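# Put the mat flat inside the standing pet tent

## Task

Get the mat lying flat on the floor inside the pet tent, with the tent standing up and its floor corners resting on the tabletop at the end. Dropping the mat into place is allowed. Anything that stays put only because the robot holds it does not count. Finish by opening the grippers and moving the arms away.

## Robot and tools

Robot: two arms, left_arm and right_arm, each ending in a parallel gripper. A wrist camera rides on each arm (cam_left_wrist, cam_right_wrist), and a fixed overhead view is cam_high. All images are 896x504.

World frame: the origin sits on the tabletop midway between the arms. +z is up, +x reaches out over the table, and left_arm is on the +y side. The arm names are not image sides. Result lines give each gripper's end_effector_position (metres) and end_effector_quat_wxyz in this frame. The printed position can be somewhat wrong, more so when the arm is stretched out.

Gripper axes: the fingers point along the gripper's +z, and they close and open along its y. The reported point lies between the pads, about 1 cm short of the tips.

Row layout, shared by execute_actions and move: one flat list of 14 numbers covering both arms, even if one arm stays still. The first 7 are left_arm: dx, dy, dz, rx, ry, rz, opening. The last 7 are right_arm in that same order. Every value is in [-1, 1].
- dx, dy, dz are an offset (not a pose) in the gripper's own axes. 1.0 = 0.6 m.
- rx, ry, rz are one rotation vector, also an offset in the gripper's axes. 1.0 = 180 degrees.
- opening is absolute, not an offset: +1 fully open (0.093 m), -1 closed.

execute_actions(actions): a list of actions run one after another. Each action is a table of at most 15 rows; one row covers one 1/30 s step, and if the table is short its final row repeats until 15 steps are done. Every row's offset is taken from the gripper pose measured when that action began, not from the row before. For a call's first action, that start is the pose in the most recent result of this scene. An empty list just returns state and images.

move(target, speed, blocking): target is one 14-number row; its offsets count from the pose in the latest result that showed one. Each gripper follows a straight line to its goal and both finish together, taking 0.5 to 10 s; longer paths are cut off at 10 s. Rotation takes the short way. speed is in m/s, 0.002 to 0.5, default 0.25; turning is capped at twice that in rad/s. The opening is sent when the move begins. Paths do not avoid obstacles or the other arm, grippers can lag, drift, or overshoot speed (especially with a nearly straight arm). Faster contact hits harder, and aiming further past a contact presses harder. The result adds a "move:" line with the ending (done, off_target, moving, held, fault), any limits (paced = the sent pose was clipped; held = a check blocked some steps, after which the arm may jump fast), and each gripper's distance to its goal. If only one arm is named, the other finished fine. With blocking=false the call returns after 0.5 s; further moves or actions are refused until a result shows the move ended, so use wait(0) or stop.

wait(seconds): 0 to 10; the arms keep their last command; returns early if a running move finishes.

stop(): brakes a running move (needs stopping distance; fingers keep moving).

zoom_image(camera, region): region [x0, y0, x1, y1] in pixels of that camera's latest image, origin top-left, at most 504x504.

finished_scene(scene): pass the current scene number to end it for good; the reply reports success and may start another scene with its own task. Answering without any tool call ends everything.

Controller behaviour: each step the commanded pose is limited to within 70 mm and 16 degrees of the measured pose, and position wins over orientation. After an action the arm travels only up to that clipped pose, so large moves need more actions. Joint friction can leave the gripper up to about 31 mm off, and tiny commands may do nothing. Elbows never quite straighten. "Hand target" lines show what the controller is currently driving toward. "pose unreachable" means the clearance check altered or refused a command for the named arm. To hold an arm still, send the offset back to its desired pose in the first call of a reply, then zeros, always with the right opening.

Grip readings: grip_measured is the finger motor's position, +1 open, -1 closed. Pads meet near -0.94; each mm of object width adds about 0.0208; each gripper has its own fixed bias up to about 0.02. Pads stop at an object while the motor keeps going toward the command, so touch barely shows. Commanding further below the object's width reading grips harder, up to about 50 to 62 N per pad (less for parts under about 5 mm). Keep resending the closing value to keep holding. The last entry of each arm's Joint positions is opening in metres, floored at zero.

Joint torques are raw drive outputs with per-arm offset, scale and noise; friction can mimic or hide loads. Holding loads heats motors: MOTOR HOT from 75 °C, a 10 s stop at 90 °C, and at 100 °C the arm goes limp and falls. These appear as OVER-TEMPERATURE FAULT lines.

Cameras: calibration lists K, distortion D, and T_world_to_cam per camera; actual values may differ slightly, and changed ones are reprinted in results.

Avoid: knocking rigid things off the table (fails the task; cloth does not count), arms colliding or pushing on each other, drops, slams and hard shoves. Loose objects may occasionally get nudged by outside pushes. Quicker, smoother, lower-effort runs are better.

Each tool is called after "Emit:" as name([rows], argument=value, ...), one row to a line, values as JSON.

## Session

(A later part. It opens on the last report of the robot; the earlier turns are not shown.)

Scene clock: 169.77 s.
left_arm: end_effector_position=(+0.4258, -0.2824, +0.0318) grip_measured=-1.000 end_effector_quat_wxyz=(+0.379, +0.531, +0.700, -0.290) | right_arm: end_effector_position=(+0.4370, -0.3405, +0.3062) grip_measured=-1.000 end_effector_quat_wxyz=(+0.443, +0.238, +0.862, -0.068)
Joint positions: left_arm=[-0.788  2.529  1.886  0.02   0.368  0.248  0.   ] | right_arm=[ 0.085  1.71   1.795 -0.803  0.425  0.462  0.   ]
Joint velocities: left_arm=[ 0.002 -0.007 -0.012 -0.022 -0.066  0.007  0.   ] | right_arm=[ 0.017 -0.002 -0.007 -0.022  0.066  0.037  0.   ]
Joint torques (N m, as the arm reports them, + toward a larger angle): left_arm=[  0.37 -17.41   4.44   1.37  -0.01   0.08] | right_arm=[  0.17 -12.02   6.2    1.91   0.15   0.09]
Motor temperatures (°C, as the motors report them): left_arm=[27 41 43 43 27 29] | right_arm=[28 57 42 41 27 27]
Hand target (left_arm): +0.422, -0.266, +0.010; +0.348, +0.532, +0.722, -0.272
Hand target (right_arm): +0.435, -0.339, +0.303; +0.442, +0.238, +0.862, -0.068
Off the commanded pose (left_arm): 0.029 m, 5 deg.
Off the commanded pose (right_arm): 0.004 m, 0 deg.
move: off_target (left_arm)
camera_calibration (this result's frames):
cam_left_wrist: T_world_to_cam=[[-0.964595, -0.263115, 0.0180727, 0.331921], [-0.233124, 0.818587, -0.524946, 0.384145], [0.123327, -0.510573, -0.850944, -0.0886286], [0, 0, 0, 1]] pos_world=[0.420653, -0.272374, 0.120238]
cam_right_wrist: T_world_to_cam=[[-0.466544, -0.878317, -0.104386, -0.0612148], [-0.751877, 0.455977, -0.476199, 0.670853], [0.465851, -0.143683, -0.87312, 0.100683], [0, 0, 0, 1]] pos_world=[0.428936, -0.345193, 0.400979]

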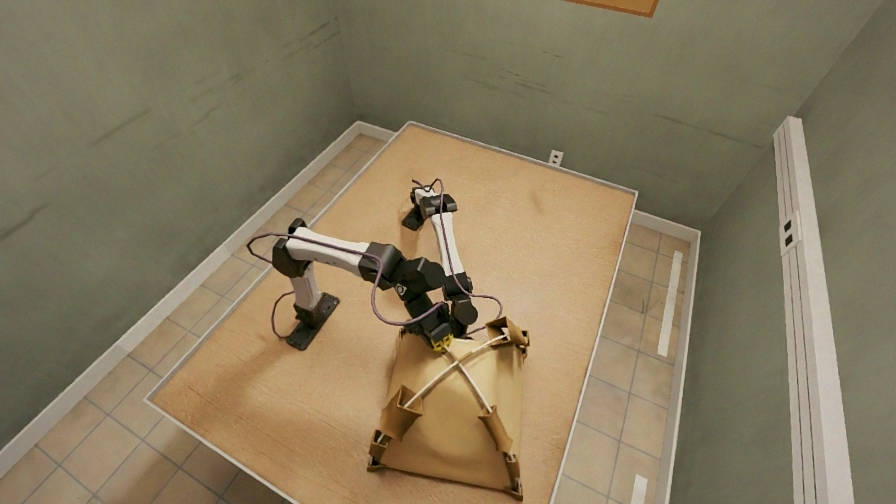

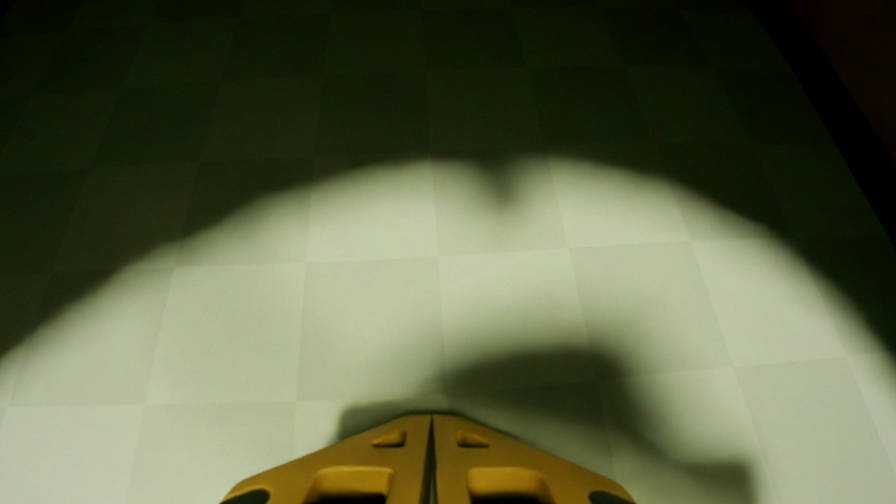

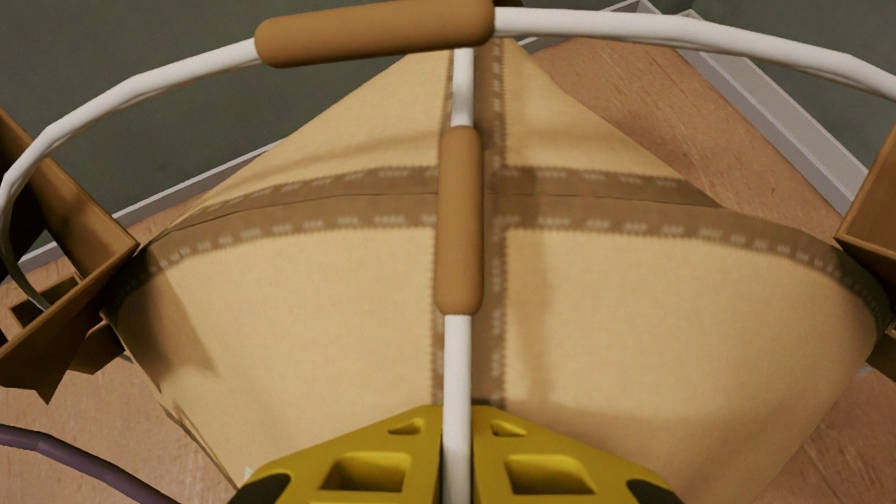

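Emit:
move(target=[0.05,0,-0.042,0,0.025,0,-1, 0.006,0,0,0,0,0,-1], speed=0.06)

Scene clock: 171.63 s.
left_arm: end_effector_position=(+0.4188, -0.2577, +0.0318) grip_measured=-1.000 end_effector_quat_wxyz=(+0.369, +0.540, +0.704, -0.277) | right_arm: end_effector_position=(+0.4370, -0.3405, +0.3062) grip_measured=-1.000 end_effector_quat_wxyz=(+0.443, +0.238, +0.862, -0.068)
Joint positions: left_arm=[-0.771  2.443  1.755  0.024  0.368  0.285  0.   ] | right_arm=[ 0.085  1.71   1.795 -0.803  0.425  0.462  0.   ]
Joint velocities: left_arm=[ 0.002 -0.007  0.002 -0.037 -0.007 -0.037  0.   ] | right_arm=[-0.007 -0.002  0.007  0.007 -0.022  0.022  0.   ]
Joint torques (N m, as the arm reports them, + toward a larger angle): left_arm=[  0.22 -17.11   4.66   1.58   0.16   0.05] | right_arm=[  0.17 -11.93   6.2    1.91   0.16   0.08]
Motor temperatures (°C, as the motors report them): left_arm=[27 42 43 43 27 29] | right_arm=[28 57 42 41 27 27]
Hand target (left_arm): +0.416, -0.247, +0.021; +0.351, +0.542, +0.715, -0.269
Hand target (right_arm): +0.435, -0.339, +0.303; +0.442, +0.238, +0.862, -0.068
Off the commanded pose (left_arm): 0.016 m, 3 deg.
Off the commanded pose (right_arm): 0.004 m, 0 deg.
move: off_target (left_arm)
camera_calibration (this result's frames):
cam_left_wrist: T_world_to_cam=[[-0.965552, -0.260155, 0.00533616, 0.333286], [-0.228842, 0.839214, -0.493306, 0.364817], [0.123858, -0.477534, -0.869839, -0.0662941], [0, 0, 0, 1]] pos_world=[0.413501, -0.251111, 0.120523]
cam_right_wrist: T_world_to_cam=[[-0.466544, -0.878317, -0.104386, -0.0612148], [-0.751877, 0.455977, -0.476199, 0.670853], [0.465851, -0.143683, -0.87312, 0.100683], [0, 0, 0, 1]] pos_world=[0.428936, -0.345193, 0.400979]

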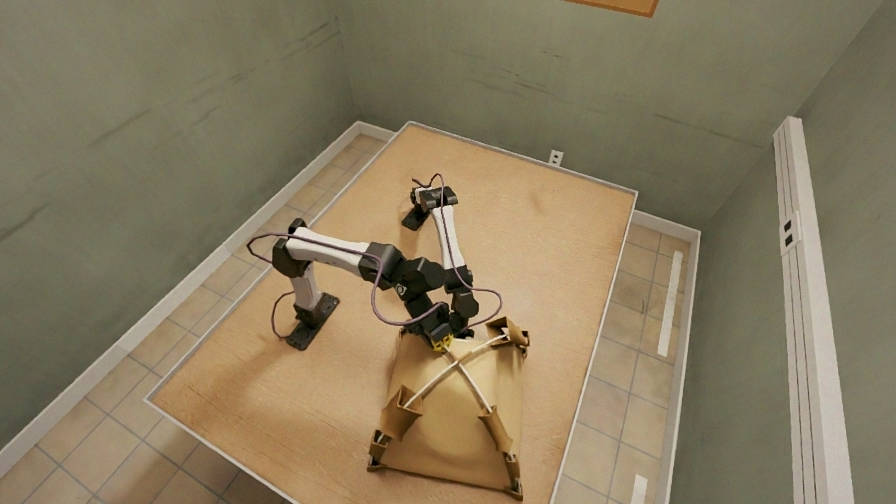

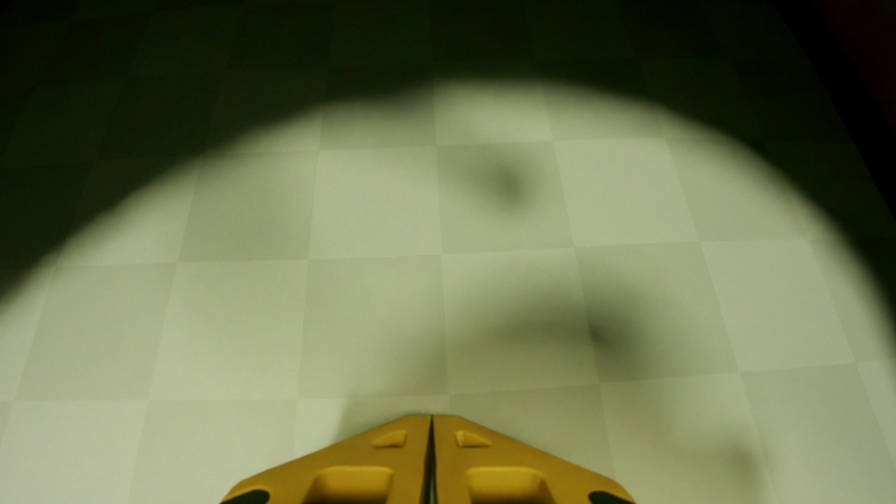

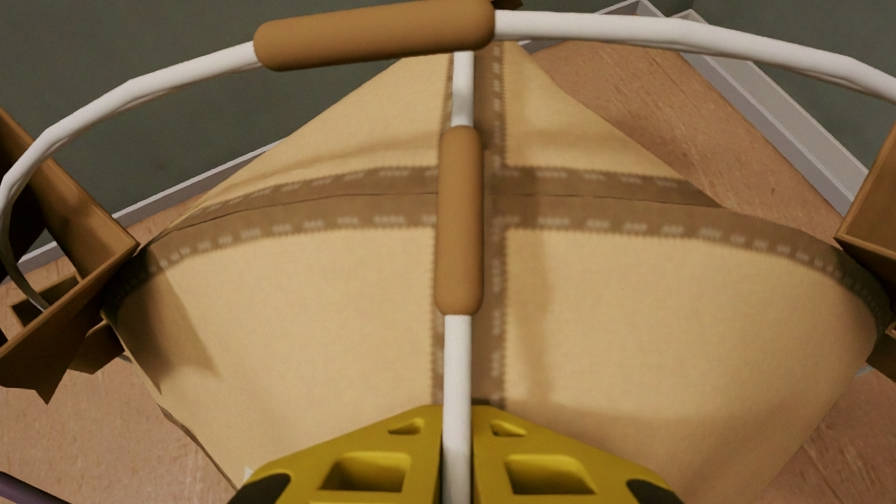

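Emit:
wait(seconds=10)

Scene clock: 182.23 s.
left_arm: end_effector_position=(+0.4188, -0.2577, +0.0318) grip_measured=-1.000 end_effector_quat_wxyz=(+0.369, +0.540, +0.704, -0.276) | right_arm: end_effector_position=(+0.4370, -0.3405, +0.3062) grip_measured=-1.000 end_effector_quat_wxyz=(+0.443, +0.238, +0.862, -0.068)
Joint positions: left_arm=[-0.771  2.443  1.755  0.024  0.368  0.287  0.   ] | right_arm=[ 0.085  1.71   1.795 -0.803  0.425  0.462  0.   ]
Joint velocities: left_arm=[-0.017  0.007 -0.007 -0.022 -0.007 -0.037  0.   ] | right_arm=[-0.007 -0.022 -0.012  0.022 -0.037  0.022  0.   ]
Joint torques (N m, as the arm reports them, + toward a larger angle): left_arm=[  0.3  -17.09   4.66   1.58   0.16   0.08] | right_arm=[  0.15 -11.96   6.2    1.91   0.17   0.07]
Motor temperatures (°C, as the motors report them): left_arm=[27 46 42 42 27 29] | right_arm=[28 57 42 41 27 27]
Hand target (left_arm): +0.416, -0.247, +0.021; +0.351, +0.542, +0.715, -0.269
Hand target (right_arm): +0.435, -0.339, +0.303; +0.442, +0.238, +0.862, -0.068
Off the commanded pose (left_arm): 0.016 m, 3 deg.
Off the commanded pose (right_arm): 0.004 m, 0 deg.
wait: 10.00 s; at rest from the start
camera_calibration (this result's frames):
cam_left_wrist: T_world_to_cam=[[-0.965785, -0.25931, 0.00408738, 0.333641], [-0.227512, 0.839581, -0.493297, 0.364354], [0.124485, -0.477349, -0.869851, -0.0665089], [0, 0, 0, 1]] pos_world=[0.413401, -0.251136, 0.120518]
cam_right_wrist: T_world_to_cam=[[-0.466544, -0.878317, -0.104386, -0.0612148], [-0.751877, 0.455977, -0.476199, 0.670853], [0.465851, -0.143683, -0.87312, 0.100683], [0, 0, 0, 1]] pos_world=[0.428936, -0.345193, 0.400979]

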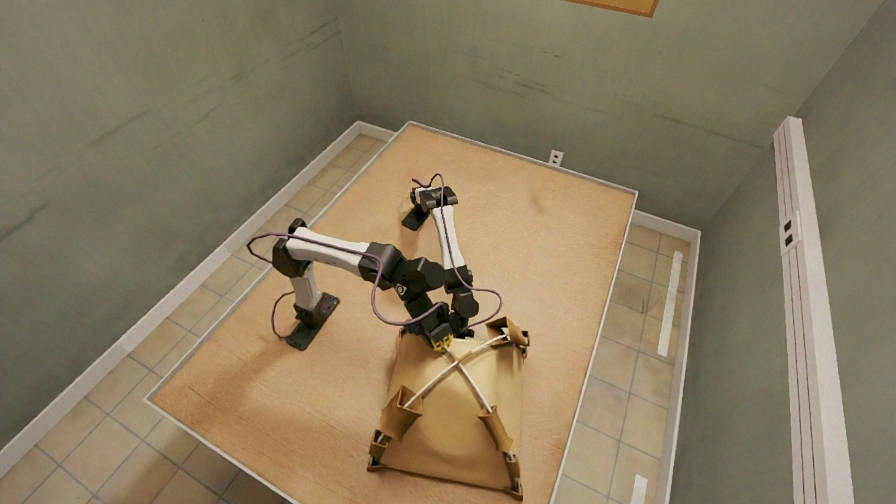

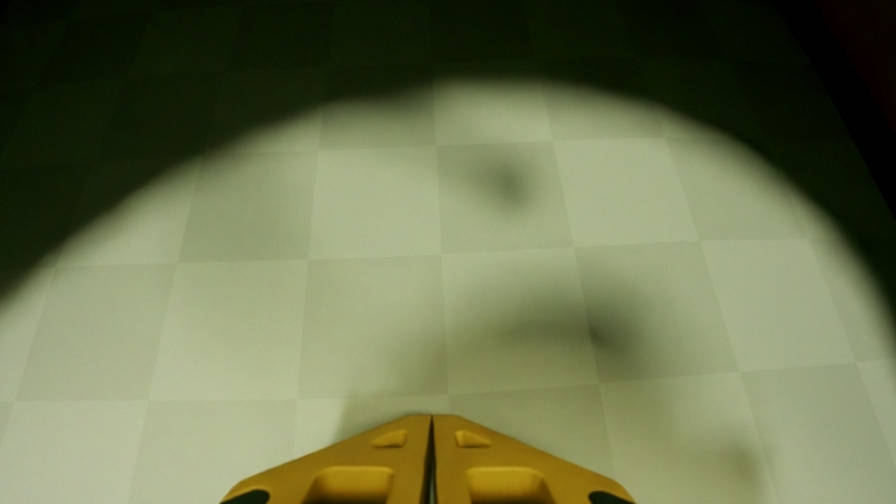

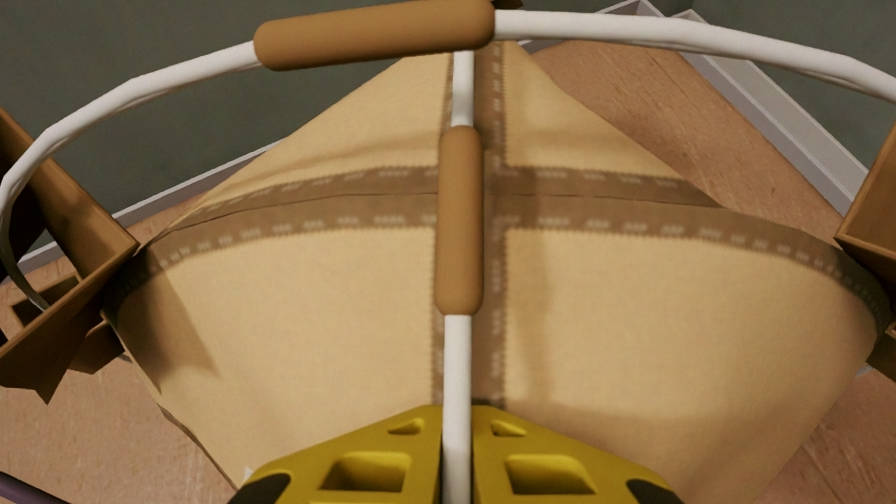

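Emit:
move(target=[-0.065,0,-0.0668,0,-0.085,0,-1, 0.006,0,0,0,0,0,-1], speed=0.15)

Emit:
move(target=[0.055,0,-0.1275,0,-0.028,0,-1, 0.006,0,0,0,0,0,-1], speed=0.18)

Scene clock: 184.37 s.
left_arm: end_effector_position=(+0.4156, -0.2518, +0.0808) grip_measured=-1.000 end_effector_quat_wxyz=(+0.455, +0.504, +0.651, -0.339) | right_arm: end_effector_position=(+0.4370, -0.3405, +0.3062) grip_measured=-1.000 end_effector_quat_wxyz=(+0.443, +0.238, +0.862, -0.068)
Joint positions: left_arm=[-0.75   2.334  1.531  0.399  0.444  0.2    0.   ] | right_arm=[ 0.085  1.71   1.795 -0.803  0.425  0.462  0.   ]
Joint velocities: left_arm=[ 0.002 -0.012 -0.017  0.007 -0.037 -0.007  0.   ] | right_arm=[ 0.032 -0.002 -0.007 -0.022 -0.081  0.007  0.   ]
Joint torques (N m, as the arm reports them, + toward a larger angle): left_arm=[  0.23 -16.94   5.28   2.15   0.23  -0.06] | right_arm=[  0.17 -11.91   6.27   1.91   0.17   0.08]
Motor temperatures (°C, as the motors report them): left_arm=[27 46 42 42 27 29] | right_arm=[28 57 42 41 27 27]
Hand target (left_arm): +0.415, -0.248, +0.087; +0.460, +0.501, +0.648, -0.345
Hand target (right_arm): +0.435, -0.339, +0.303; +0.442, +0.238, +0.862, -0.068
Off the commanded pose (left_arm): 0.007 m, 1 deg.
Off the commanded pose (right_arm): 0.004 m, 0 deg.
move: done
camera_calibration (this result's frames):
cam_left_wrist: T_world_to_cam=[[-0.966812, -0.25546, -0.00393485, 0.333881], [-0.181701, 0.698329, -0.692331, 0.344239], [0.179611, -0.668638, -0.72157, -0.103692], [0, 0, 0, 1]] pos_world=[0.403973, -0.224431, 0.16482]
cam_right_wrist: T_world_to_cam=[[-0.466544, -0.878317, -0.104386, -0.0612148], [-0.751877, 0.455977, -0.476199, 0.670853], [0.465851, -0.143683, -0.87312, 0.100683], [0, 0, 0, 1]] pos_world=[0.428936, -0.345193, 0.400979]

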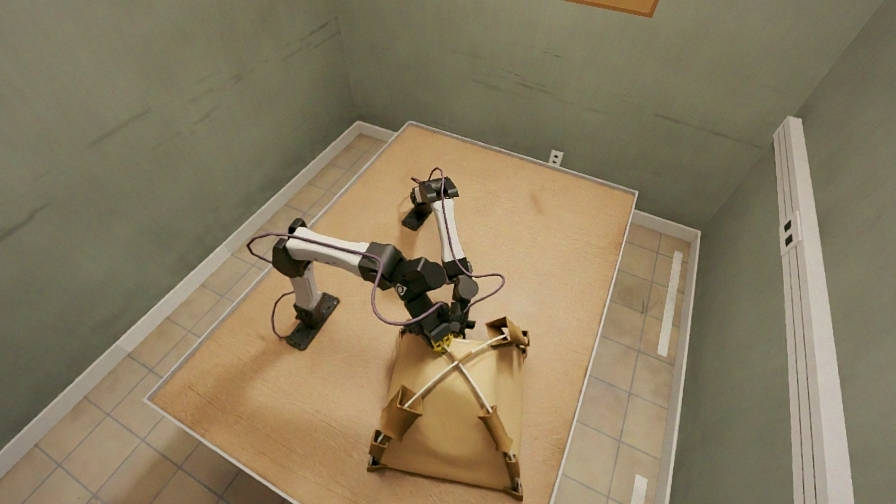

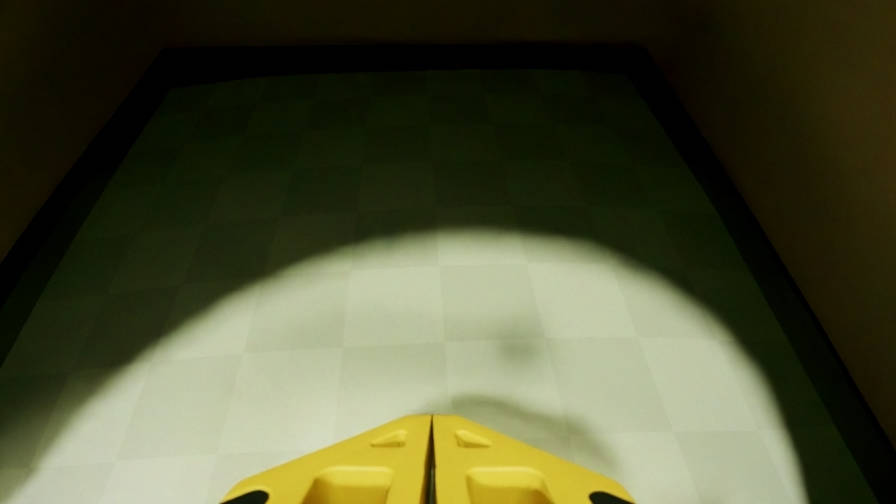

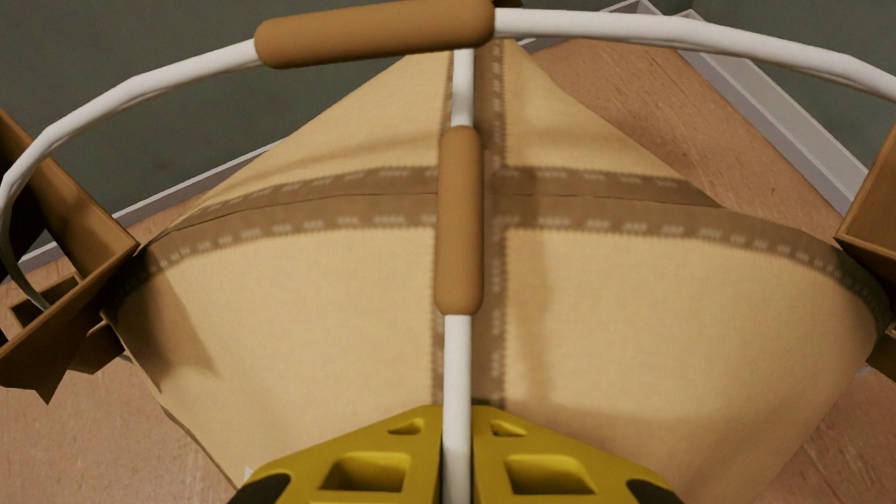

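Scene clock: 185.53 s.
left_arm: end_effector_position=(+0.3966, -0.1734, +0.0716) grip_measured=-1.000 end_effector_quat_wxyz=(+0.479, +0.489, +0.637, -0.355) | right_arm: end_effector_position=(+0.4370, -0.3405, +0.3062) grip_measured=-1.000 end_effector_quat_wxyz=(+0.443, +0.238, +0.862, -0.068)
Joint positions: left_arm=[-0.652  2.178  1.114  0.719  0.542  0.2    0.   ] | right_arm=[ 0.085  1.71   1.795 -0.803  0.425  0.462  0.   ]
Joint velocities: left_arm=[-0.002 -0.002  0.002  0.051  0.022 -0.007  0.   ] | right_arm=[ 0.007 -0.002  0.002 -0.007 -0.037  0.022  0.   ]
Joint torques (N m, as the arm reports them, + toward a larger angle): left_arm=[ -0.14 -14.61   4.3    2.13   0.29  -0.02] | right_arm=[  0.15 -11.96   6.19   1.92   0.15   0.08]
Motor temperatures (°C, as the motors report them): left_arm=[27 47 42 42 27 29] | right_arm=[28 57 42 41 27 27]
Hand target (left_arm): +0.393, -0.172, +0.078; +0.483, +0.489, +0.630, -0.360
Hand target (right_arm): +0.435, -0.339, +0.303; +0.442, +0.238, +0.862, -0.068
Off the commanded pose (left_arm): 0.006 m, 1 deg.
Off the commanded pose (right_arm): 0.004 m, 0 deg.
move: done
camera_calibration (this result's frames):
cam_left_wrist: T_world_to_cam=[[-0.965026, -0.262122, -0.00408961, 0.333649], [-0.173113, 0.648892, -0.740926, 0.271269], [0.196867, -0.714305, -0.671574, -0.0728537], [0, 0, 0, 1]] pos_world=[0.383282, -0.140607, 0.153428]
cam_right_wrist: T_world_to_cam=[[-0.466544, -0.878317, -0.104386, -0.0612148], [-0.751877, 0.455977, -0.476199, 0.670853], [0.465851, -0.143683, -0.87312, 0.100683], [0, 0, 0, 1]] pos_world=[0.428936, -0.345193, 0.400979]

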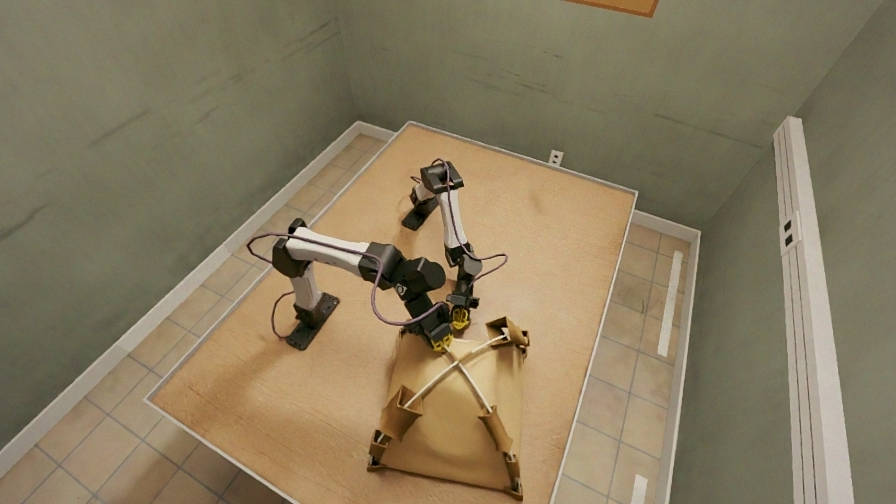

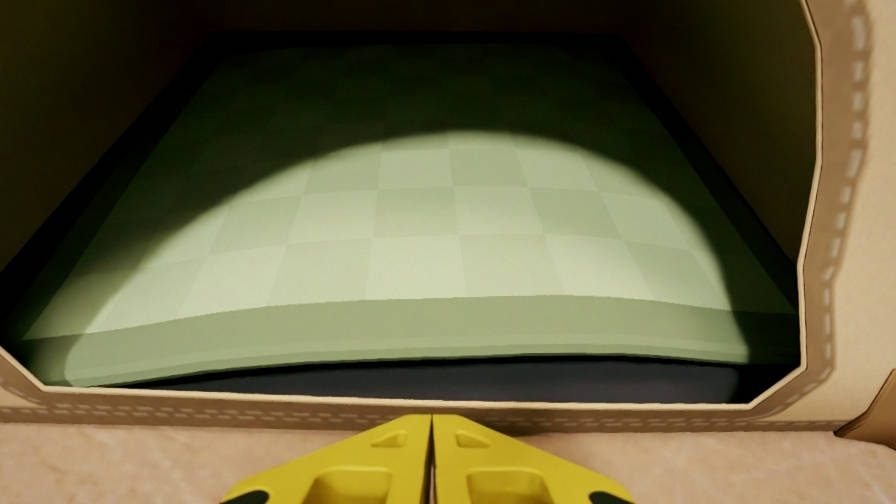

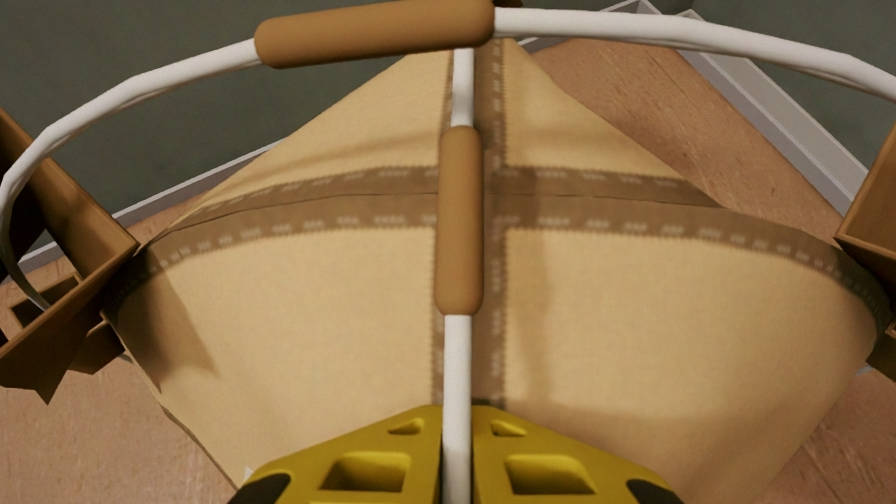

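Emit:
wait(seconds=3)

Emit:
zoom_image(camera="cam_left_wrist", region=[0, 250, 450, 440])

Emit:
zoom_image(camera="cam_left_wrist", region=[400, 250, 850, 440])

Scene clock: 189.67 s.
left_arm: end_effector_position=(+0.3966, -0.1736, +0.0720) grip_measured=-1.000 end_effector_quat_wxyz=(+0.480, +0.489, +0.636, -0.355) | right_arm: end_effector_position=(+0.4370, -0.3405, +0.3062) grip_measured=-1.000 end_effector_quat_wxyz=(+0.443, +0.238, +0.862, -0.068)
Joint positions: left_arm=[-0.652  2.178  1.114  0.721  0.542  0.2    0.   ] | right_arm=[ 0.085  1.71   1.795 -0.803  0.425  0.462  0.   ]
Joint velocities: left_arm=[-0.007 -0.017  0.017  0.007 -0.007  0.022  0.   ] | right_arm=[-0.007 -0.012  0.012  0.007  0.037 -0.095  0.   ]
Joint torques (N m, as the arm reports them, + toward a larger angle): left_arm=[ -0.13 -14.62   4.3    2.14   0.27  -0.02] | right_arm=[  0.12 -12.01   6.19   1.9    0.15   0.08]
Motor temperatures (°C, as the motors report them): left_arm=[27 47 42 43 27 29] | right_arm=[28 57 42 41 27 27]
Hand target (left_arm): +0.393, -0.172, +0.078; +0.483, +0.489, +0.630, -0.360
Hand target (right_arm): +0.435, -0.339, +0.303; +0.442, +0.238, +0.862, -0.068
Off the commanded pose (left_arm): 0.006 m, 1 deg.
Off the commanded pose (right_arm): 0.004 m, 0 deg.
wait: 3.00 s; at rest from the start
camera_calibration (this result's frames):
cam_left_wrist: T_world_to_cam=[[-0.965114, -0.261782, -0.00503178, 0.333826], [-0.171883, 0.647947, -0.742039, 0.271077], [0.197512, -0.715287, -0.670338, -0.0731885], [0, 0, 0, 1]] pos_world=[0.383229, -0.140605, 0.153768]
cam_right_wrist: T_world_to_cam=[[-0.466544, -0.878317, -0.104386, -0.0612148], [-0.751877, 0.455977, -0.476199, 0.670853], [0.465851, -0.143683, -0.87312, 0.100683], [0, 0, 0, 1]] pos_world=[0.428936, -0.345193, 0.400979]

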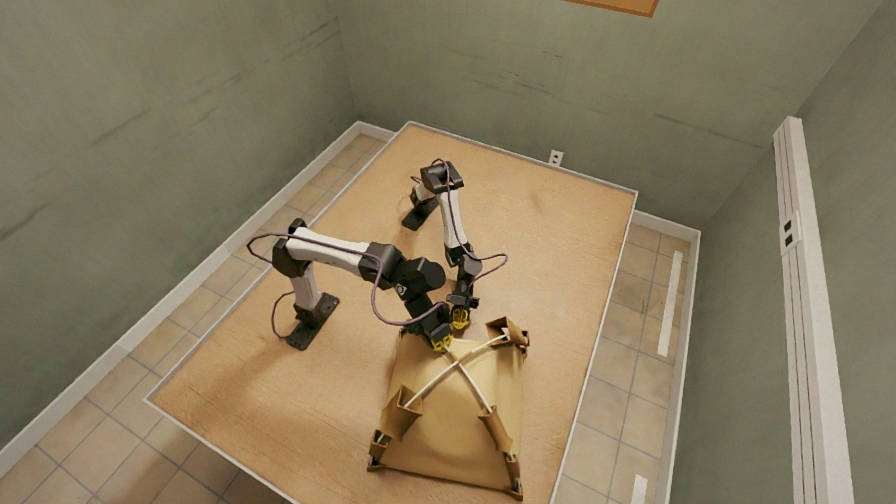

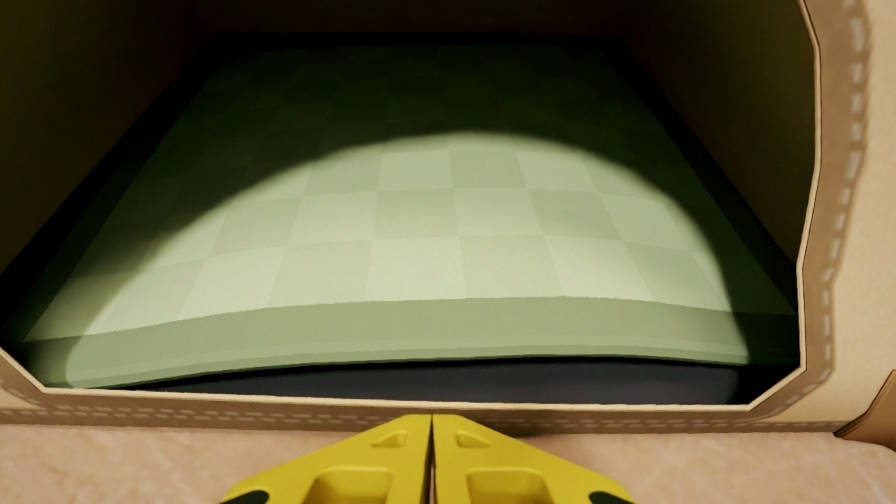

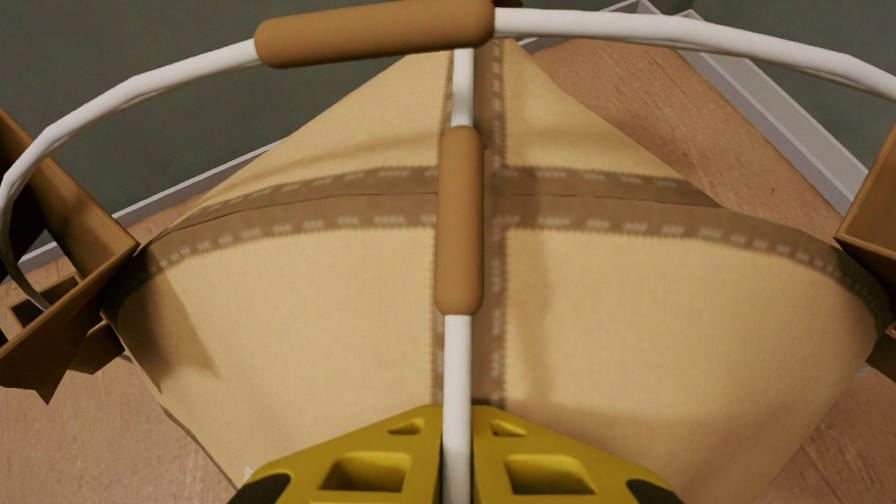

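Region (0, 250, 450, 440) of cam_left_wrist's 896x504 image, scaled by 1.120, with more detail than that image has; it fills the top 213 rows of this view, and the rest is white.

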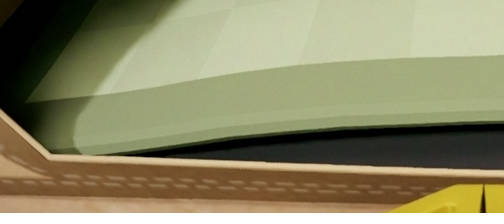

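Region (400, 250, 850, 440) of cam_left_wrist's 896x504 image, scaled by 1.120, with more detail than that image has; it fills the top 213 rows of this view, and the rest is white.

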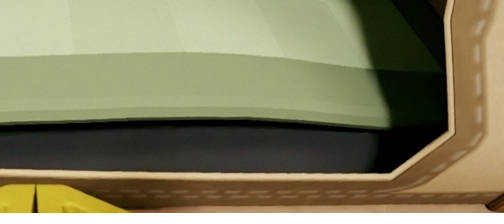

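Emit:
move(target=[-0.03,0.0117,0.145,0,0.086,0,1, 0.006,0,0,0,0,0,-1], speed=0.16)

Scene clock: 193.43 s.
left_arm: end_effector_position=(+0.4253, -0.2527, +0.0595) grip_measured=+0.988 end_effector_quat_wxyz=(+0.383, +0.529, +0.699, -0.292) | right_arm: end_effector_position=(+0.4370, -0.3405, +0.3062) grip_measured=-1.000 end_effector_quat_wxyz=(+0.443, +0.238, +0.862, -0.068)
Joint positions: left_arm=[-0.751  2.392  1.742  0.028  0.397  0.267  0.093] | right_arm=[ 0.085  1.71   1.795 -0.803  0.425  0.462  0.   ]
Joint velocities: left_arm=[ 0.002  0.007 -0.032 -0.066  0.022 -0.022  0.   ] | right_arm=[ 0.007 -0.007  0.007  0.007  0.007 -0.051  0.   ]
Joint torques (N m, as the arm reports them, + toward a larger angle): left_arm=[ -0.53 -15.19   8.46   1.83   0.07   0.1 ] | right_arm=[  0.15 -11.93   6.22   1.9    0.16   0.09]
Motor temperatures (°C, as the motors report them): left_arm=[27 47 42 43 27 29] | right_arm=[28 57 42 41 27 27]
Hand target (left_arm): +0.428, -0.257, +0.063; +0.390, +0.530, +0.696, -0.288
Hand target (right_arm): +0.435, -0.339, +0.303; +0.442, +0.238, +0.862, -0.068
Off the commanded pose (left_arm): 0.007 m, 1 deg.
Off the commanded pose (right_arm): 0.004 m, 0 deg.
move: done
camera_calibration (this result's frames):
cam_left_wrist: T_world_to_cam=[[-0.963809, -0.266063, 0.0168348, 0.337782], [-0.2339, 0.813622, -0.532268, 0.373744], [0.127919, -0.516942, -0.846409, -0.0536794], [0, 0, 0, 1]] pos_world=[0.419843, -0.241964, 0.147811]
cam_right_wrist: T_world_to_cam=[[-0.466544, -0.878317, -0.104386, -0.0612148], [-0.751877, 0.455977, -0.476199, 0.670853], [0.465851, -0.143683, -0.87312, 0.100683], [0, 0, 0, 1]] pos_world=[0.428936, -0.345193, 0.400979]

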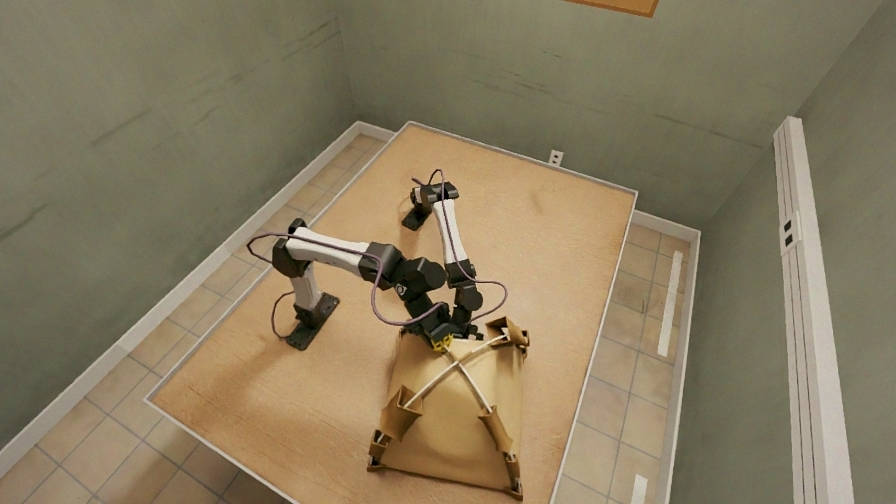

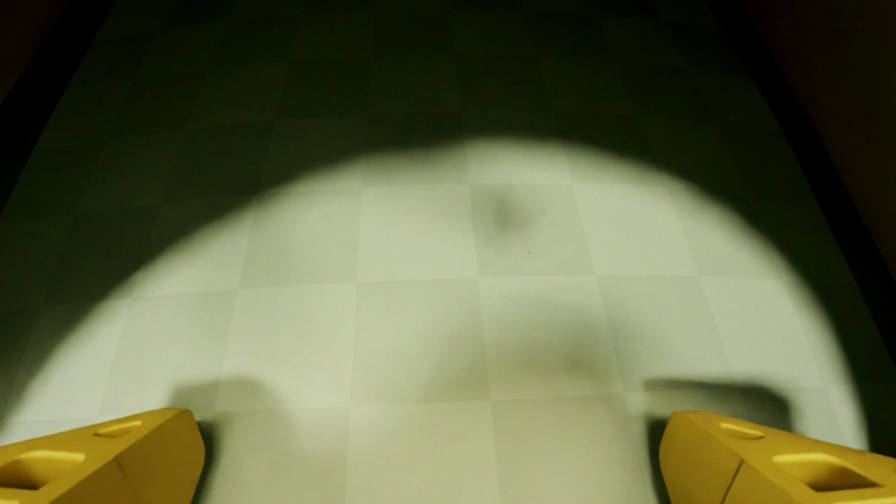

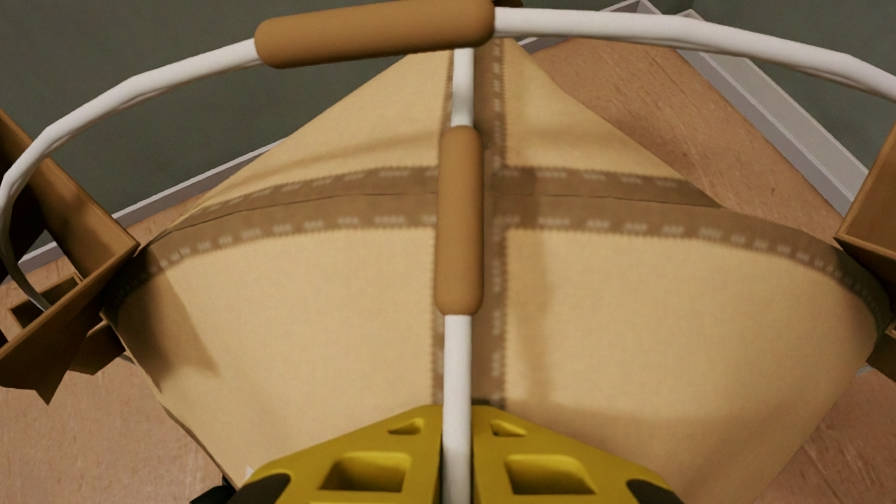

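Emit:
move(target=[0.058,0,0.0544,0,0.017,0,1, 0.006,0,0,0,0,0,-1], speed=0.08)

Emit:
wait(seconds=10)

Scene clock: 195.00 s.
left_arm: end_effector_position=(+0.4297, -0.2604, +0.0315) grip_measured=+0.988 end_effector_quat_wxyz=(+0.380, +0.533, +0.699, -0.288) | right_arm: end_effector_position=(+0.4370, -0.3405, +0.3062) grip_measured=-1.000 end_effector_quat_wxyz=(+0.443, +0.238, +0.862, -0.068)
Joint positions: left_arm=[-0.755  2.475  1.785  0.059  0.393  0.276  0.093] | right_arm=[ 0.085  1.71   1.795 -0.803  0.425  0.462  0.   ]
Joint velocities: left_arm=[-0.002  0.002  0.017 -0.007  0.022  0.037  0.   ] | right_arm=[-0.007  0.012 -0.002  0.022  0.037 -0.037  0.   ]
Joint torques (N m, as the arm reports them, + toward a larger angle): left_arm=[ -0.76 -13.84   7.56   1.61  -0.03   0.06] | right_arm=[  0.19 -11.93   6.2    1.92   0.15   0.07]
Motor temperatures (°C, as the motors report them): left_arm=[27 47 42 43 27 29] | right_arm=[28 57 42 41 27 27]
Hand target (left_arm): +0.427, -0.260, +0.012; +0.364, +0.536, +0.709, -0.278
Hand target (right_arm): +0.435, -0.339, +0.303; +0.442, +0.238, +0.862, -0.068
Off the commanded pose (left_arm): 0.019 m, 3 deg.
Off the commanded pose (right_arm): 0.004 m, 0 deg.
move: off_target (left_arm)
camera_calibration (this result's frames):
cam_left_wrist: T_world_to_cam=[[-0.965222, -0.261171, 0.0116525, 0.342537], [-0.228385, 0.820683, -0.523755, 0.365354], [0.127227, -0.508201, -0.851789, -0.0791446], [0, 0, 0, 1]] pos_world=[0.424135, -0.2506, 0.11995]
cam_right_wrist: T_world_to_cam=[[-0.466544, -0.878317, -0.104386, -0.0612148], [-0.751877, 0.455977, -0.476199, 0.670853], [0.465851, -0.143683, -0.87312, 0.100683], [0, 0, 0, 1]] pos_world=[0.428936, -0.345193, 0.400979]

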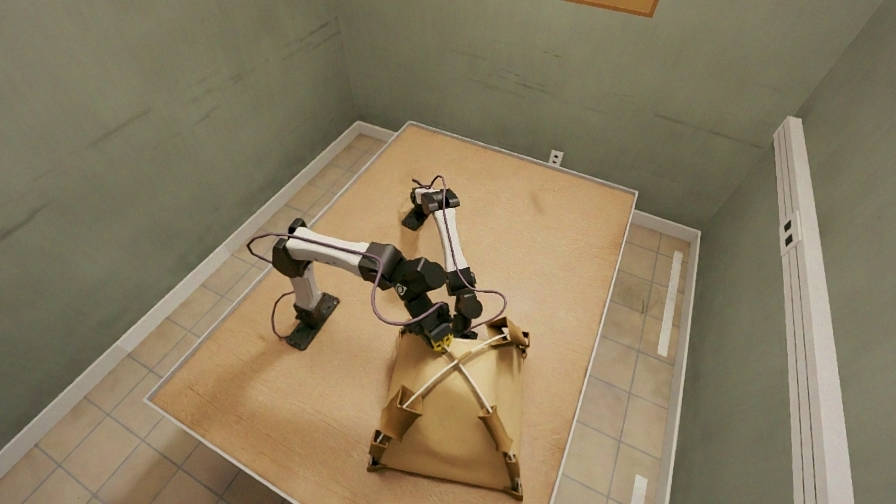

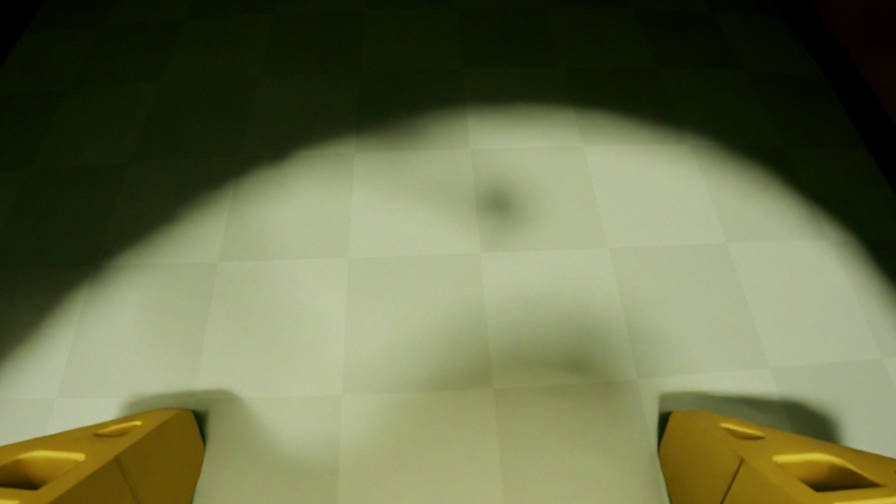

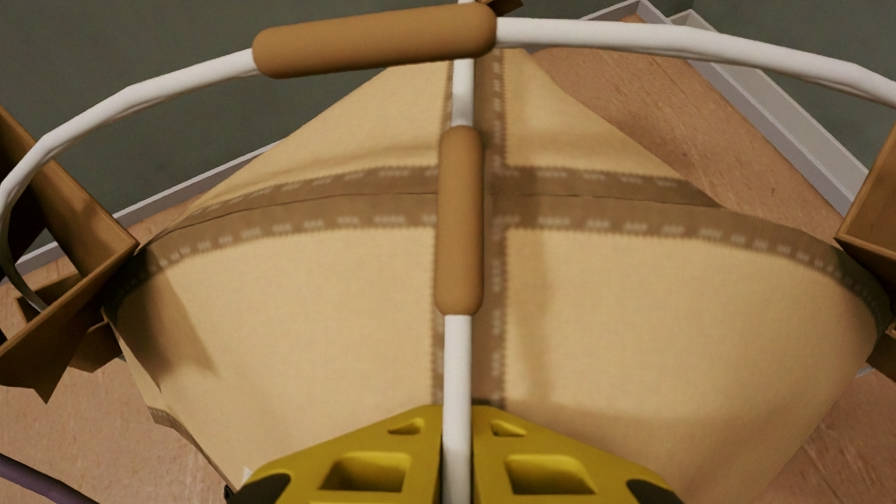

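Scene clock: 204.60 s.
left_arm: end_effector_position=(+0.4297, -0.2604, +0.0315) grip_measured=+0.988 end_effector_quat_wxyz=(+0.380, +0.533, +0.699, -0.288) | right_arm: end_effector_position=(+0.4370, -0.3405, +0.3062) grip_measured=-1.000 end_effector_quat_wxyz=(+0.443, +0.238, +0.862, -0.068)
Joint positions: left_arm=[-0.755  2.475  1.785  0.059  0.393  0.276  0.093] | right_arm=[ 0.085  1.71   1.795 -0.803  0.425  0.462  0.   ]
Joint velocities: left_arm=[ 0.007 -0.017  0.002 -0.037  0.066  0.007 -0.002] | right_arm=[ 0.012  0.022  0.002 -0.022 -0.037  0.066  0.   ]
Joint torques (N m, as the arm reports them, + toward a larger angle): left_arm=[ -0.77 -13.8    7.55   1.62  -0.04   0.06] | right_arm=[  0.18 -11.95   6.2    1.91   0.16   0.06]
Motor temperatures (°C, as the motors report them): left_arm=[27 48 43 42 27 29] | right_arm=[28 57 42 41 27 27]
Hand target (left_arm): +0.427, -0.260, +0.012; +0.364, +0.536, +0.709, -0.278
Hand target (right_arm): +0.435, -0.339, +0.303; +0.442, +0.238, +0.862, -0.068
Off the commanded pose (left_arm): 0.019 m, 3 deg.
Off the commanded pose (right_arm): 0.004 m, 0 deg.
wait: 9.60 of 10 s (the call's time ran out); at rest by 0.17 s
camera_calibration (this result's frames):
cam_left_wrist: T_world_to_cam=[[-0.965222, -0.261171, 0.0116525, 0.342537], [-0.228385, 0.820683, -0.523755, 0.365354], [0.127227, -0.508201, -0.851789, -0.0791446], [0, 0, 0, 1]] pos_world=[0.424135, -0.2506, 0.11995]
cam_right_wrist: T_world_to_cam=[[-0.466544, -0.878317, -0.104386, -0.0612148], [-0.751877, 0.455977, -0.476199, 0.670853], [0.465851, -0.143683, -0.87312, 0.100683], [0, 0, 0, 1]] pos_world=[0.428936, -0.345193, 0.400979]

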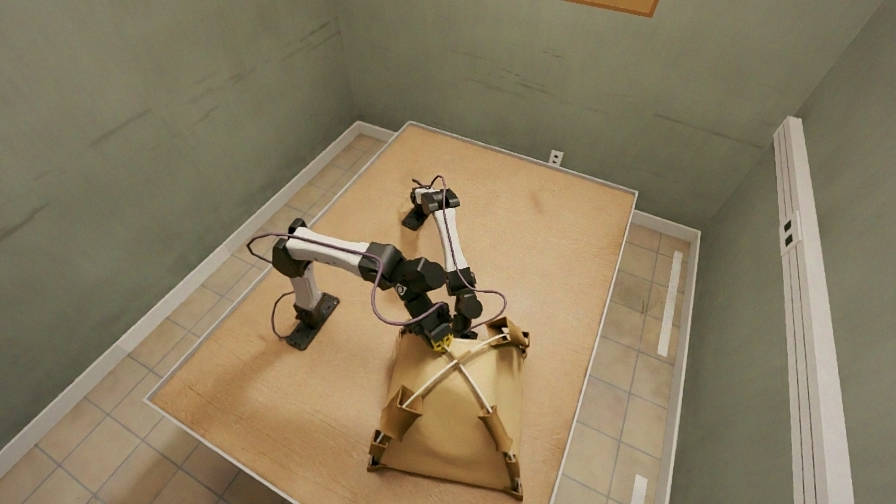

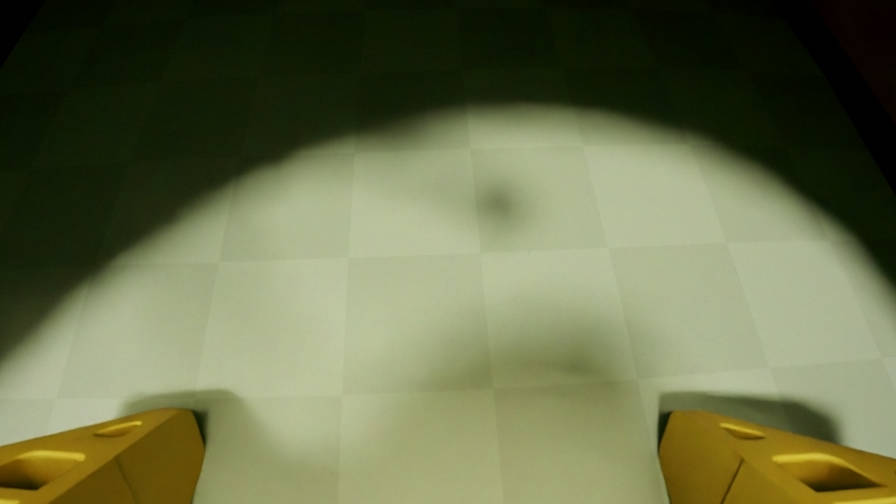

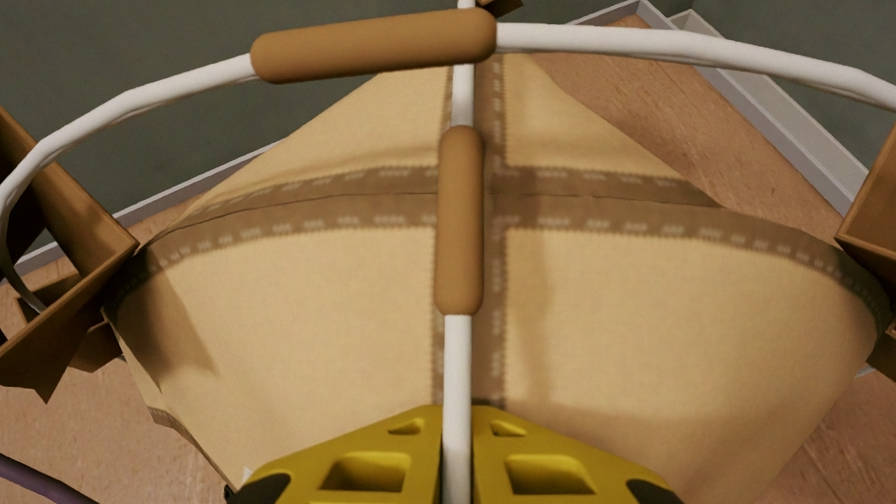

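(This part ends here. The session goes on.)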